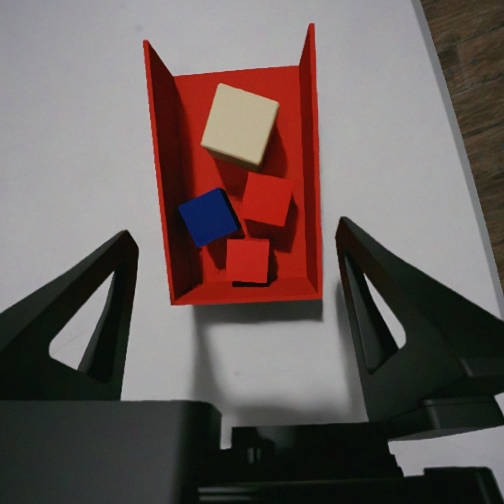

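Request:
execute_actions([
  {"rows":[[-0.928,2.178,2.26,-1.24,0.12,0.73,-0.82,-0.567,1.68,0.426,1.255,-0.155,0.21,1],[-0.928,2.178,2.26,-1.24,0.12,0.73,-0.82,-0.567,1.695,0.432,1.27,-0.148,0.21,1],[-0.928,2.178,2.26,-1.24,0.12,0.73,-0.82,-0.565,1.712,0.438,1.283,-0.142,0.21,1],[-0.928,2.178,2.26,-1.24,0.12,0.73,-0.82,-0.562,1.73,0.444,1.296,-0.137,0.21,1],[-0.928,2.178,2.26,-1.24,0.12,0.73,-0.82,-0.559,1.748,0.451,1.309,-0.133,0.21,1],[-0.928,2.178,2.26,-1.24,0.12,0.73,-0.82,-0.556,1.766,0.458,1.321,-0.13,0.21,1],[-0.928,2.178,2.26,-1.24,0.12,0.73,-0.82,-0.553,1.784,0.465,1.332,-0.127,0.21,1],[-0.928,2.178,2.26,-1.24,0.12,0.73,-0.82,-0.55,1.802,0.472,1.341,-0.125,0.21,1],[-0.928,2.178,2.26,-1.24,0.12,0.73,-0.82,-0.547,1.818,0.479,1.347,-0.124,0.21,1],[-0.928,2.178,2.26,-1.24,0.12,0.73,-0.82,-0.544,1.832,0.485,1.35,-0.124,0.21,1],[-0.928,2.178,2.26,-1.24,0.12,0.73,-0.82,-0.541,1.844,0.489,1.35,-0.124,0.21,1],[-0.928,2.178,2.26,-1.24,0.12,0.73,-0.82,-0.539,1.853,0.49,1.35,-0.124,0.21,1]],"steps":15},
], pictures=false)

Request:
execute_actions([
  {"rows":[[-0.928,2.178,2.26,-1.24,0.12,0.73,-0.82,-0.539,1.853,0.49,1.35,-0.124,0.21,1],[-0.928,2.178,2.26,-1.24,0.12,0.73,-0.82,-0.539,1.853,0.49,1.35,-0.124,0.21,1],[-0.928,2.178,2.26,-1.24,0.12,0.73,-0.82,-0.539,1.853,0.49,1.35,-0.124,0.21,0.95],[-0.928,2.178,2.26,-1.24,0.12,0.73,-0.82,-0.539,1.853,0.49,1.35,-0.124,0.21,0.9],[-0.928,2.178,2.26,-1.24,0.12,0.73,-0.82,-0.539,1.853,0.49,1.35,-0.124,0.21,0.85],[-0.928,2.178,2.26,-1.24,0.12,0.73,-0.82,-0.539,1.853,0.49,1.35,-0.124,0.21,0.8],[-0.928,2.178,2.26,-1.24,0.12,0.73,-0.82,-0.539,1.853,0.49,1.35,-0.124,0.21,0.75],[-0.928,2.178,2.26,-1.24,0.12,0.73,-0.82,-0.539,1.853,0.49,1.35,-0.124,0.21,0.7],[-0.928,2.178,2.26,-1.24,0.12,0.73,-0.82,-0.539,1.853,0.49,1.35,-0.124,0.21,0.66],[-0.928,2.178,2.26,-1.24,0.12,0.73,-0.82,-0.539,1.853,0.49,1.35,-0.124,0.21,0.63]],"steps":14},
])

Scene clock: 688.07 s of 5550.00 s.
left_arm: end_effector_position=(+0.4380, +0.0213, +0.2079) grip_measured=-0.807 end_effector_quat_wxyz=(+0.001, +0.571, +0.724, -0.386) | right_arm: end_effector_position=(+0.3486, -0.4539, +0.0201) grip_measured=+1.000 end_effector_quat_wxyz=(+0.333, +0.151, +0.929, -0.058)
Joint positions: left_arm=[-0.901  2.181  2.22  -1.204  0.063  0.729  0.009] | right_arm=[-0.545  1.849  0.47   1.313 -0.142  0.209  0.094]
Joint velocities: left_arm=[-0.002  0.007  0.002 -0.081 -0.051 -0.037 -0.   ] | right_arm=[ 0.002  0.046  0.007  0.037 -0.007 -0.066  0.   ]
Joint torques (N m, as the arm reports them, + toward a larger angle): left_arm=[-11.25 -12.07   9.43  -0.17   1.16   0.01] | right_arm=[-1.08 -6.21  1.85  1.75  0.19 -0.02]
Steps of this call (steps 1 to 30: the robot went on to your last target; steps 31 to 100: nothing new was sent; then 24.37 s passed at rest; steps 101 to 115: all 15 steps of this action). Readings (joint positions):
101: left_arm=[-0.901 2.181 2.220 -1.204 0.063 0.729] | right_arm=[-0.573 1.664 0.399 1.223 -0.175 0.209]
102: left_arm=[-0.901 2.181 2.220 -1.204 0.063 0.729] | right_arm=[-0.573 1.669 0.401 1.229 -0.174 0.209]
104: left_arm=[-0.901 2.181 2.220 -1.204 0.063 0.729] | right_arm=[-0.573 1.692 0.413 1.246 -0.167 0.209]
108: left_arm=[-0.901 2.181 2.220 -1.204 0.063 0.729] | right_arm=[-0.563 1.763 0.443 1.285 -0.152 0.209]
115: the state above

Scene clock: 688.53 s of 5550.00 s.
left_arm: end_effector_position=(+0.4380, +0.0213, +0.2079) grip_measured=-0.807 end_effector_quat_wxyz=(+0.001, +0.571, +0.724, -0.386) | right_arm: end_effector_position=(+0.3508, -0.4546, +0.0220) grip_measured=+0.706 end_effector_quat_wxyz=(+0.338, +0.150, +0.927, -0.059)
Joint positions: left_arm=[-0.901  2.181  2.22  -1.204  0.063  0.729  0.009] | right_arm=[-0.545  1.849  0.47   1.326 -0.139  0.209  0.08 ]
Joint velocities: left_arm=[ 0.022  0.012 -0.012  0.007 -0.007 -0.037 -0.001] | right_arm=[ 0.007  0.002  0.007  0.007 -0.022 -0.007  0.   ]
Joint torques (N m, as the arm reports them, + toward a larger angle): left_arm=[-11.32 -12.05   9.37  -0.18   1.17   0.01] | right_arm=[-1.18 -5.83  1.57  1.63  0.23 -0.03]
Steps of this call (steps 1 to 14: all 14 steps of this action). Readings (joint positions):
1: left_arm=[-0.901 2.181 2.220 -1.204 0.063 0.729] | right_arm=[-0.545 1.849 0.470 1.313 -0.142 0.209]
2: left_arm=[-0.901 2.181 2.220 -1.204 0.063 0.729] | right_arm=[-0.545 1.849 0.470 1.315 -0.141 0.209]
4: left_arm=[-0.901 2.181 2.220 -1.204 0.063 0.729] | right_arm=[-0.545 1.849 0.470 1.321 -0.140 0.209]
8: left_arm=[-0.901 2.181 2.220 -1.204 0.063 0.729] | right_arm=[-0.545 1.849 0.470 1.326 -0.140 0.209]
14: the state above
camera_calibration (this result's frames):
cam_left_wrist: T_world_to_cam=[[-0.760404, -0.102652, 0.641287, 0.194348], [-0.0708551, 0.994648, 0.0751998, 0.0297335], [-0.645574, 0.0117438, -0.763608, 0.555181], [0, 0, 0, 1]] pos_world=[0.5083, -0.016144, 0.297072]
cam_right_wrist: T_world_to_cam=[[-0.369485, -0.929153, -0.0124601, -0.29987], [-0.911184, 0.359644, 0.200999, 0.469155], [-0.182278, 0.0856196, -0.979512, 0.242881], [0, 0, 0, 1]] pos_world=[0.360961, -0.46815, 0.139869]

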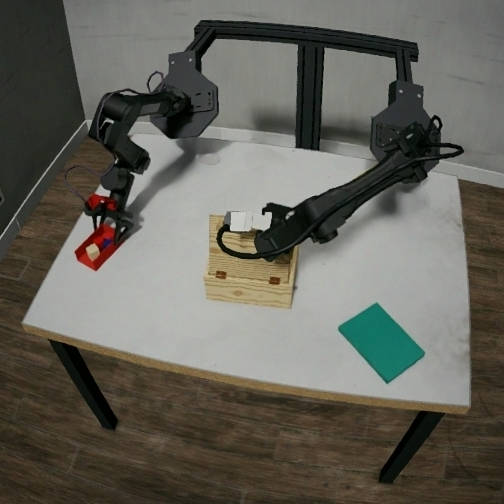

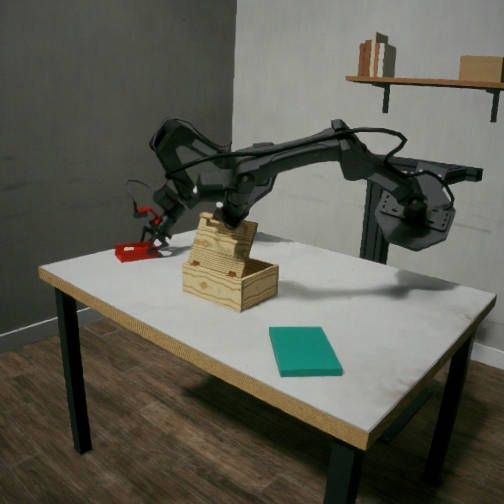

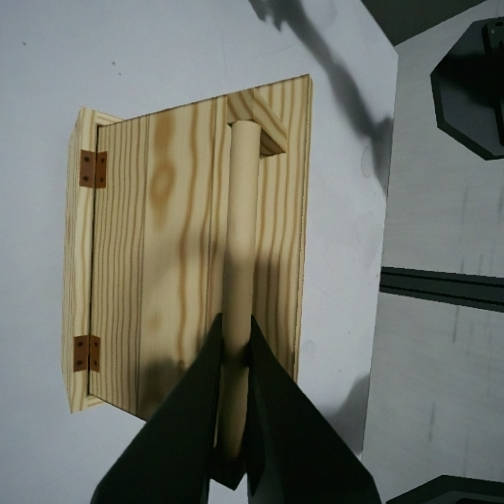

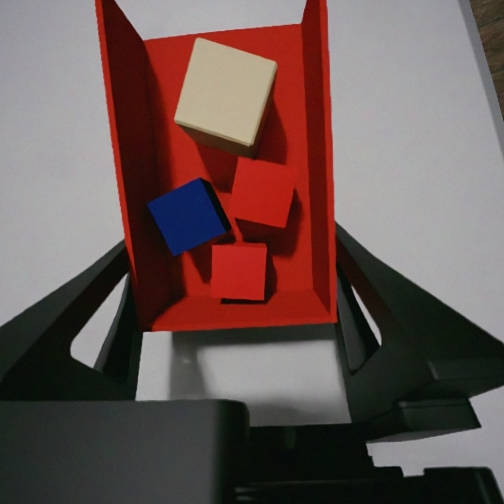

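Request:
execute_actions([
  {"rows":[[-0.928,2.178,2.26,-1.24,0.12,0.73,-0.82,-0.55,1.82,0.46,1.34,-0.14,0.21,0.65],[-0.928,2.178,2.26,-1.24,0.12,0.73,-0.82,-0.555,1.795,0.445,1.32,-0.15,0.21,0.65],[-0.928,2.178,2.26,-1.24,0.12,0.73,-0.82,-0.56,1.77,0.43,1.3,-0.155,0.21,0.65],[-0.928,2.178,2.26,-1.24,0.12,0.73,-0.82,-0.565,1.74,0.418,1.28,-0.16,0.21,0.65],[-0.928,2.178,2.26,-1.24,0.12,0.73,-0.82,-0.57,1.71,0.405,1.26,-0.165,0.21,0.65],[-0.928,2.178,2.26,-1.24,0.12,0.73,-0.82,-0.575,1.68,0.39,1.24,-0.17,0.21,0.65],[-0.928,2.178,2.26,-1.24,0.12,0.73,-0.82,-0.58,1.65,0.375,1.225,-0.175,0.21,0.65],[-0.928,2.178,2.26,-1.24,0.12,0.73,-0.82,-0.58,1.62,0.36,1.21,-0.175,0.21,0.65],[-0.928,2.178,2.26,-1.24,0.12,0.73,-0.82,-0.58,1.59,0.345,1.195,-0.175,0.21,0.65],[-0.928,2.178,2.26,-1.24,0.12,0.73,-0.82,-0.58,1.56,0.33,1.18,-0.175,0.21,0.65],[-0.928,2.178,2.26,-1.24,0.12,0.73,-0.82,-0.58,1.53,0.315,1.165,-0.175,0.21,0.65],[-0.928,2.178,2.26,-1.24,0.12,0.73,-0.82,-0.575,1.5,0.3,1.15,-0.175,0.2,0.65],[-0.928,2.178,2.26,-1.24,0.12,0.73,-0.82,-0.565,1.465,0.285,1.135,-0.17,0.19,0.65],[-0.928,2.178,2.26,-1.24,0.12,0.73,-0.82,-0.55,1.43,0.27,1.115,-0.16,0.17,0.65],[-0.928,2.178,2.26,-1.24,0.12,0.73,-0.82,-0.53,1.395,0.255,1.095,-0.15,0.15,0.65]]},
], pictures=false)

Request:
execute_actions([
  {"rows":[[-0.928,2.178,2.26,-1.24,0.12,0.73,-0.82,-0.5,1.36,0.24,1.075,-0.14,0.125,0.65],[-0.928,2.178,2.26,-1.24,0.12,0.73,-0.82,-0.47,1.325,0.228,1.055,-0.13,0.1,0.65],[-0.928,2.178,2.26,-1.24,0.12,0.73,-0.82,-0.435,1.29,0.216,1.035,-0.12,0.07,0.65],[-0.928,2.178,2.26,-1.24,0.12,0.73,-0.82,-0.4,1.255,0.204,1.015,-0.11,0.04,0.65],[-0.928,2.178,2.26,-1.24,0.12,0.73,-0.82,-0.365,1.22,0.192,0.995,-0.1,0.01,0.65],[-0.928,2.178,2.26,-1.24,0.12,0.73,-0.82,-0.33,1.185,0.18,0.975,-0.09,-0.02,0.65],[-0.928,2.178,2.26,-1.24,0.12,0.73,-0.82,-0.295,1.15,0.168,0.955,-0.08,-0.05,0.65],[-0.928,2.178,2.26,-1.24,0.12,0.73,-0.82,-0.26,1.12,0.156,0.94,-0.07,-0.08,0.65],[-0.928,2.178,2.26,-1.24,0.12,0.73,-0.82,-0.225,1.09,0.144,0.925,-0.06,-0.11,0.65],[-0.928,2.178,2.26,-1.24,0.12,0.73,-0.82,-0.19,1.06,0.132,0.91,-0.05,-0.14,0.65],[-0.928,2.178,2.26,-1.24,0.12,0.73,-0.82,-0.155,1.035,0.122,0.895,-0.04,-0.17,0.65],[-0.928,2.178,2.26,-1.24,0.12,0.73,-0.82,-0.12,1.01,0.112,0.88,-0.03,-0.195,0.65],[-0.928,2.178,2.26,-1.24,0.12,0.73,-0.82,-0.08,0.99,0.103,0.87,-0.02,-0.22,0.65],[-0.928,2.178,2.26,-1.24,0.12,0.73,-0.82,-0.04,0.97,0.096,0.86,-0.01,-0.245,0.65],[-0.928,2.178,2.26,-1.24,0.12,0.73,-0.82,0,0.96,0.09,0.85,0,-0.27,0.65]]},
], pictures=false)

Request:
execute_actions([
  {"rows":[[-0.928,2.178,2.26,-1.24,0.12,0.73,-0.82,0.03,0.96,0.09,0.845,0,-0.29,0.65],[-0.928,2.178,2.26,-1.24,0.12,0.73,-0.82,0.06,0.96,0.09,0.84,0,-0.31,0.65],[-0.928,2.178,2.26,-1.24,0.12,0.73,-0.82,0.09,0.96,0.09,0.835,0,-0.33,0.65],[-0.928,2.178,2.26,-1.24,0.12,0.73,-0.82,0.12,0.96,0.09,0.83,0,-0.35,0.65],[-0.928,2.178,2.26,-1.24,0.12,0.73,-0.82,0.15,0.96,0.09,0.825,0,-0.37,0.65],[-0.928,2.178,2.26,-1.24,0.12,0.73,-0.82,0.175,0.96,0.09,0.82,0,-0.385,0.65],[-0.928,2.178,2.26,-1.24,0.12,0.73,-0.82,0.195,0.96,0.09,0.815,0,-0.395,0.65],[-0.928,2.178,2.26,-1.24,0.12,0.73,-0.82,0.21,0.96,0.09,0.81,0,-0.4,0.65]],"steps":15},
])

Scene clock: 744.47 s of 5550.00 s.
left_arm: end_effector_position=(+0.4380, +0.0213, +0.2079) grip_measured=-0.807 end_effector_quat_wxyz=(+0.001, +0.571, +0.724, -0.386) | right_arm: end_effector_position=(+0.3489, -0.4371, +0.0889) grip_measured=+0.706 end_effector_quat_wxyz=(+0.352, +0.137, +0.924, -0.056)
Joint positions: left_arm=[-0.901  2.181  2.22  -1.204  0.063  0.729  0.009] | right_arm=[-0.558  1.472  0.298  1.151 -0.164  0.194  0.08 ]
Joint velocities: left_arm=[ 0.002  0.002 -0.002  0.007 -0.007  0.022 -0.001] | right_arm=[ 0.198 -0.969 -0.481 -0.564  0.037 -0.271 -0.003]
Joint torques (N m, as the arm reports them, + toward a larger angle): left_arm=[-11.28 -12.12   9.4   -0.15   1.15   0.  ] | right_arm=[ 0.65 -6.54  0.17  1.67  0.02 -0.07]
Steps of this call (steps 1 to 15: the robot went on to your last target; steps 16 to 90: nothing new was sent; then 52.43 s passed at rest; steps 91 to 105: all 15 steps of this action). Readings (joint positions):
91: left_arm=[-0.901 2.181 2.220 -1.204 0.063 0.729] | right_arm=[-0.545 1.849 0.470 1.326 -0.139 0.209]
92: left_arm=[-0.901 2.181 2.220 -1.204 0.063 0.729] | right_arm=[-0.545 1.845 0.470 1.321 -0.140 0.209]
94: left_arm=[-0.901 2.181 2.220 -1.204 0.063 0.729] | right_arm=[-0.545 1.814 0.456 1.298 -0.144 0.209]
98: left_arm=[-0.901 2.181 2.220 -1.204 0.063 0.729] | right_arm=[-0.557 1.694 0.402 1.245 -0.161 0.209]
105: the state above

Scene clock: 744.97 s of 5550.00 s.
left_arm: end_effector_position=(+0.4380, +0.0213, +0.2079) grip_measured=-0.807 end_effector_quat_wxyz=(+0.001, +0.571, +0.724, -0.386) | right_arm: end_effector_position=(+0.3302, -0.2775, +0.1400) grip_measured=+0.706 end_effector_quat_wxyz=(+0.365, -0.093, +0.925, +0.053)
Joint positions: left_arm=[-0.901  2.181  2.22  -1.204  0.063  0.729  0.009] | right_arm=[-0.073  1.005  0.116  0.895 -0.048 -0.153  0.08 ]
Joint velocities: left_arm=[ 0.007  0.002  0.012 -0.022  0.007 -0.022  0.   ] | right_arm=[ 1.106 -0.496 -0.237 -0.344  0.33  -0.696  0.   ]
Joint torques (N m, as the arm reports them, + toward a larger angle): left_arm=[-11.33 -12.06   9.43  -0.16   1.17   0.02] | right_arm=[ 0.68 -4.62  1.96  1.64 -0.07 -0.02]
Steps of this call (steps 1 to 15: all 15 steps of this action). Readings (joint positions):
1: left_arm=[-0.901 2.181 2.220 -1.204 0.063 0.729] | right_arm=[-0.546 1.438 0.282 1.134 -0.159 0.183]
2: left_arm=[-0.901 2.181 2.220 -1.204 0.063 0.729] | right_arm=[-0.525 1.403 0.267 1.115 -0.153 0.170]
4: left_arm=[-0.901 2.181 2.220 -1.204 0.063 0.729] | right_arm=[-0.464 1.333 0.240 1.077 -0.141 0.133]
8: left_arm=[-0.901 2.181 2.220 -1.204 0.063 0.729] | right_arm=[-0.322 1.194 0.192 1.002 -0.117 0.037]
15: the state above

Scene clock: 745.47 s of 5550.00 s.
left_arm: end_effector_position=(+0.4380, +0.0213, +0.2079) grip_measured=-0.807 end_effector_quat_wxyz=(+0.001, +0.571, +0.724, -0.386) | right_arm: end_effector_position=(+0.2970, -0.2018, +0.1445) grip_measured=+0.705 end_effector_quat_wxyz=(+0.344, -0.242, +0.899, +0.119)
Joint positions: left_arm=[-0.901  2.181  2.22  -1.204  0.063  0.729  0.009] | right_arm=[ 0.196  0.981  0.102  0.799 -0.002 -0.378  0.08 ]
Joint velocities: left_arm=[ 0.017 -0.002 -0.017  0.007 -0.007  0.007 -0.001] | right_arm=[-0.012 -0.002 -0.022 -0.037  0.081 -0.139 -0.001]
Joint torques (N m, as the arm reports them, + toward a larger angle): left_arm=[-11.3  -12.11   9.39  -0.17   1.15  -0.01] | right_arm=[ 1.97 -4.66  1.92  1.47 -0.22 -0.05]
Steps of this call (steps 1 to 15: all 15 steps of this action). Readings (joint positions):
1: left_arm=[-0.901 2.181 2.220 -1.204 0.063 0.729] | right_arm=[-0.036 0.991 0.109 0.883 -0.040 -0.178]
2: left_arm=[-0.901 2.181 2.220 -1.204 0.063 0.729] | right_arm=[-0.002 0.984 0.105 0.873 -0.034 -0.202]
4: left_arm=[-0.901 2.181 2.220 -1.204 0.063 0.729] | right_arm=[0.061 0.981 0.102 0.853 -0.023 -0.248]
8: left_arm=[-0.901 2.181 2.220 -1.204 0.063 0.729] | right_arm=[0.167 0.981 0.102 0.820 -0.012 -0.327]
15: the state above
camera_calibration (this result's frames):
cam_left_wrist: T_world_to_cam=[[-0.760404, -0.102652, 0.641287, 0.194348], [-0.0708551, 0.994648, 0.0751998, 0.0297335], [-0.645574, 0.0117438, -0.763608, 0.555181], [0, 0, 0, 1]] pos_world=[0.5083, -0.016144, 0.297072]
cam_right_wrist: T_world_to_cam=[[0.469935, -0.879924, -0.0699633, -0.314466], [-0.864981, -0.474854, 0.162238, 0.128082], [-0.175979, -0.0157244, -0.984268, 0.309787], [0, 0, 0, 1]] pos_world=[0.313083, -0.211014, 0.262133]

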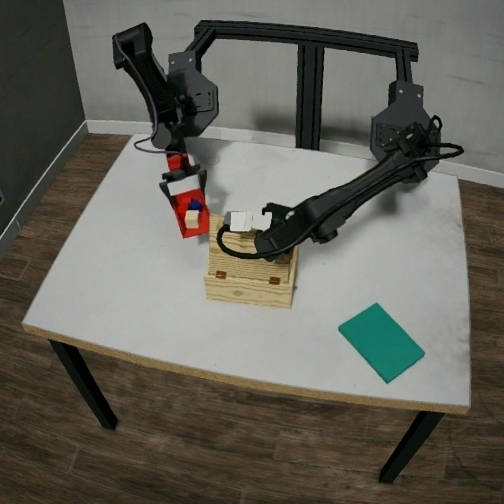

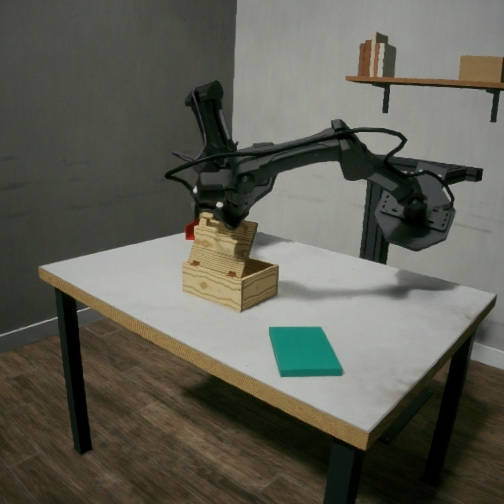

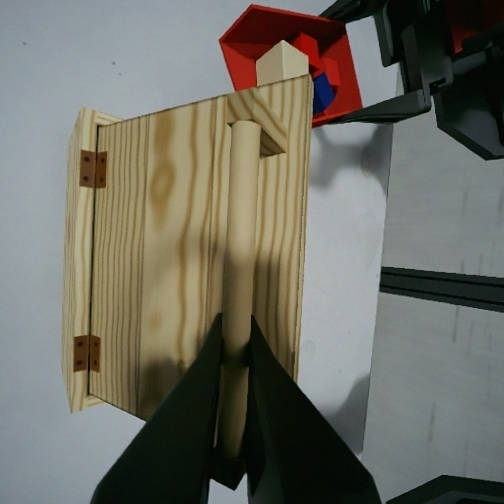

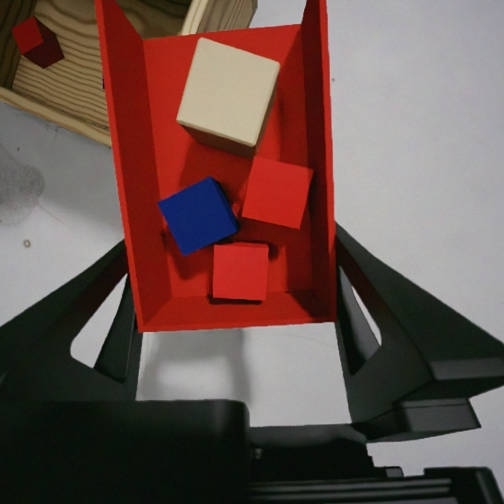

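Request:
execute_actions([
  {"rows":[[-0.928,2.178,2.26,-1.24,0.12,0.73,-0.82,0.23,0.985,0.125,0.805,0.03,-0.39,0.65],[-0.928,2.178,2.26,-1.24,0.12,0.73,-0.82,0.25,0.995,0.135,0.8,0.06,-0.385,0.65],[-0.928,2.178,2.26,-1.24,0.12,0.73,-0.82,0.27,1.005,0.143,0.795,0.09,-0.38,0.65],[-0.928,2.178,2.26,-1.24,0.12,0.73,-0.82,0.295,1.018,0.153,0.79,0.12,-0.375,0.65],[-0.928,2.178,2.26,-1.24,0.12,0.73,-0.82,0.32,1.031,0.163,0.784,0.15,-0.37,0.65],[-0.928,2.178,2.26,-1.24,0.12,0.73,-0.82,0.345,1.044,0.173,0.778,0.18,-0.365,0.65],[-0.928,2.178,2.26,-1.24,0.12,0.73,-0.82,0.37,1.057,0.183,0.772,0.21,-0.36,0.65],[-0.928,2.178,2.26,-1.24,0.12,0.73,-0.82,0.395,1.07,0.193,0.766,0.24,-0.355,0.65],[-0.928,2.178,2.26,-1.24,0.12,0.73,-0.82,0.42,1.083,0.203,0.76,0.27,-0.35,0.65],[-0.928,2.178,2.26,-1.24,0.12,0.73,-0.82,0.445,1.096,0.213,0.754,0.3,-0.345,0.65],[-0.928,2.178,2.26,-1.24,0.12,0.73,-0.82,0.47,1.11,0.223,0.748,0.33,-0.34,0.65],[-0.928,2.178,2.26,-1.24,0.12,0.73,-0.82,0.495,1.124,0.233,0.742,0.355,-0.335,0.65],[-0.928,2.178,2.26,-1.24,0.12,0.73,-0.82,0.52,1.138,0.243,0.736,0.38,-0.33,0.65],[-0.928,2.178,2.26,-1.24,0.12,0.73,-0.82,0.545,1.152,0.253,0.73,0.405,-0.325,0.65],[-0.928,2.178,2.26,-1.24,0.12,0.73,-0.82,0.57,1.166,0.263,0.724,0.43,-0.32,0.65]]},
], pictures=false)

Request:
execute_actions([
  {"rows":[[-0.928,2.178,2.26,-1.24,0.12,0.73,-0.82,0.595,1.18,0.273,0.717,0.455,-0.315,0.65],[-0.928,2.178,2.26,-1.24,0.12,0.73,-0.82,0.62,1.194,0.283,0.71,0.48,-0.31,0.65],[-0.928,2.178,2.26,-1.24,0.12,0.73,-0.82,0.645,1.208,0.293,0.703,0.505,-0.305,0.65],[-0.928,2.178,2.26,-1.24,0.12,0.73,-0.82,0.67,1.222,0.304,0.696,0.53,-0.3,0.65],[-0.928,2.178,2.26,-1.24,0.12,0.73,-0.82,0.695,1.236,0.315,0.689,0.555,-0.295,0.65],[-0.928,2.178,2.26,-1.24,0.12,0.73,-0.82,0.72,1.25,0.325,0.682,0.58,-0.295,0.65],[-0.928,2.178,2.26,-1.24,0.12,0.73,-0.82,0.74,1.26,0.334,0.675,0.595,-0.295,0.65],[-0.928,2.178,2.26,-1.24,0.12,0.73,-0.82,0.755,1.268,0.34,0.67,0.595,-0.295,0.65]],"steps":15},
])

Scene clock: 763.13 s of 5550.00 s.
left_arm: end_effector_position=(+0.4380, +0.0213, +0.2079) grip_measured=-0.807 end_effector_quat_wxyz=(+0.001, +0.571, +0.724, -0.386) | right_arm: end_effector_position=(+0.2884, -0.1468, +0.1402) grip_measured=+0.705 end_effector_quat_wxyz=(+0.302, -0.261, +0.910, +0.112)
Joint positions: left_arm=[-0.901  2.181  2.22  -1.204  0.063  0.729  0.009] | right_arm=[ 0.513  1.139  0.221  0.737  0.326 -0.345  0.08 ]
Joint velocities: left_arm=[ 0.007 -0.007 -0.017 -0.022 -0.022 -0.022  0.001] | right_arm=[ 0.691  0.403  0.295 -0.095  0.711  0.168  0.   ]
Joint torques (N m, as the arm reports them, + toward a larger angle): left_arm=[-11.27 -12.13   9.36  -0.18   1.16   0.  ] | right_arm=[ 2.94 -3.46  4.94  1.33 -0.26  0.02]
Steps of this call (steps 1 to 30: the robot went on to your last target; steps 31 to 100: nothing new was sent; then 13.83 s passed at rest; steps 101 to 115: all 15 steps of this action). Readings (joint positions):
101: left_arm=[-0.901 2.181 2.220 -1.204 0.063 0.729] | right_arm=[0.200 0.981 0.102 0.795 0.010 -0.392]
102: left_arm=[-0.901 2.181 2.220 -1.204 0.063 0.729] | right_arm=[0.210 0.982 0.102 0.795 0.022 -0.391]
104: left_arm=[-0.901 2.181 2.220 -1.204 0.063 0.729] | right_arm=[0.244 0.994 0.109 0.789 0.054 -0.388]
108: left_arm=[-0.901 2.181 2.220 -1.204 0.063 0.729] | right_arm=[0.340 1.045 0.148 0.771 0.142 -0.376]
115: the state above

Scene clock: 763.63 s of 5550.00 s.
left_arm: end_effector_position=(+0.4380, +0.0213, +0.2079) grip_measured=-0.807 end_effector_quat_wxyz=(+0.001, +0.571, +0.724, -0.386) | right_arm: end_effector_position=(+0.2694, -0.1080, +0.1423) grip_measured=+0.705 end_effector_quat_wxyz=(+0.270, -0.287, +0.914, +0.092)
Joint positions: left_arm=[-0.901  2.181  2.22  -1.204  0.063  0.729  0.009] | right_arm=[ 0.737  1.265  0.314  0.666  0.576 -0.303  0.08 ]
Joint velocities: left_arm=[ 0.002 -0.002 -0.017 -0.037 -0.022 -0.051  0.   ] | right_arm=[-0.012  0.007 -0.002 -0.051  0.139  0.022 -0.001]
Joint torques (N m, as the arm reports them, + toward a larger angle): left_arm=[-11.26 -12.04   9.36  -0.16   1.15   0.01] | right_arm=[ 4.09 -3.27  5.05  1.2  -0.15  0.05]
Steps of this call (steps 1 to 15: all 15 steps of this action). Readings (joint positions):
1: left_arm=[-0.901 2.181 2.220 -1.204 0.063 0.729] | right_arm=[0.538 1.153 0.231 0.732 0.352 -0.340]
2: left_arm=[-0.901 2.181 2.220 -1.204 0.063 0.729] | right_arm=[0.563 1.167 0.241 0.726 0.377 -0.335]
4: left_arm=[-0.901 2.181 2.220 -1.204 0.063 0.729] | right_arm=[0.612 1.195 0.261 0.713 0.428 -0.325]
8: left_arm=[-0.901 2.181 2.220 -1.204 0.063 0.729] | right_arm=[0.707 1.249 0.301 0.687 0.519 -0.311]
15: the state above
camera_calibration (this result's frames):
cam_left_wrist: T_world_to_cam=[[-0.760404, -0.102652, 0.641287, 0.194348], [-0.0708551, 0.994648, 0.0751998, 0.0297335], [-0.645574, 0.0117438, -0.763608, 0.555181], [0, 0, 0, 1]] pos_world=[0.5083, -0.016144, 0.297072]
cam_right_wrist: T_world_to_cam=[[0.526356, -0.849849, -0.0265948, -0.237199], [-0.800967, -0.506091, 0.319882, 0.105982], [-0.285311, -0.14707, -0.947084, 0.314183], [0, 0, 0, 1]] pos_world=[0.299379, -0.10174, 0.257348]

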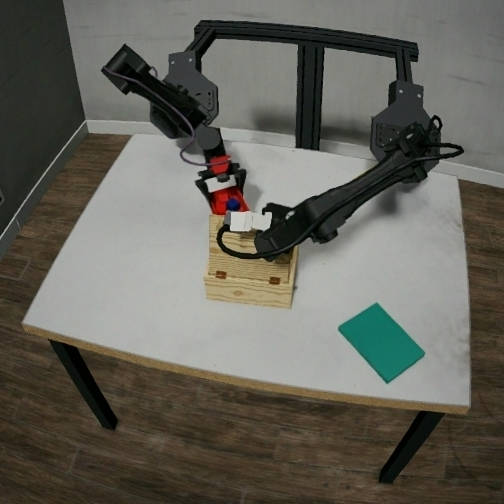

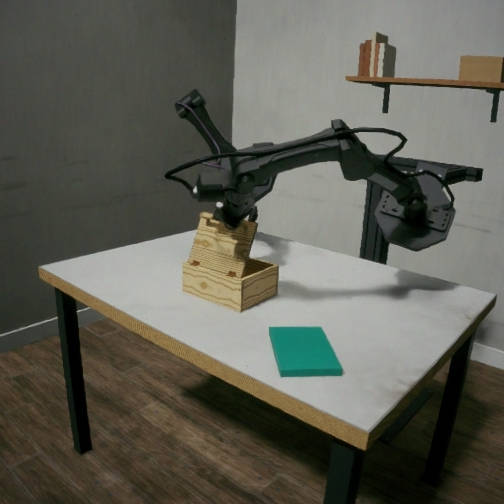

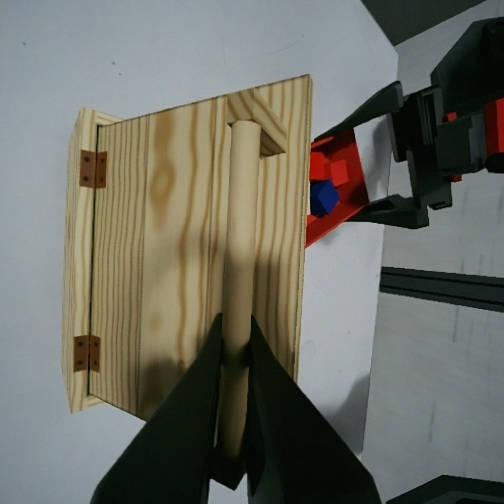

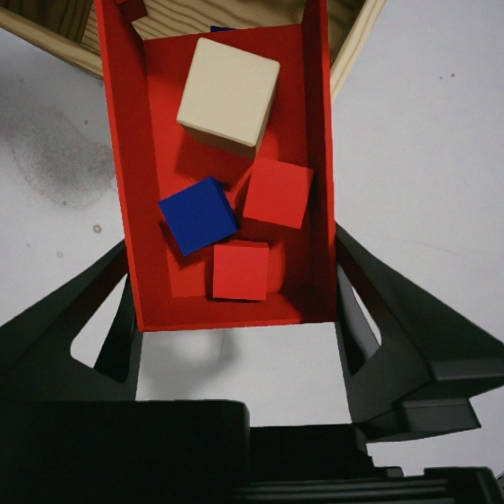

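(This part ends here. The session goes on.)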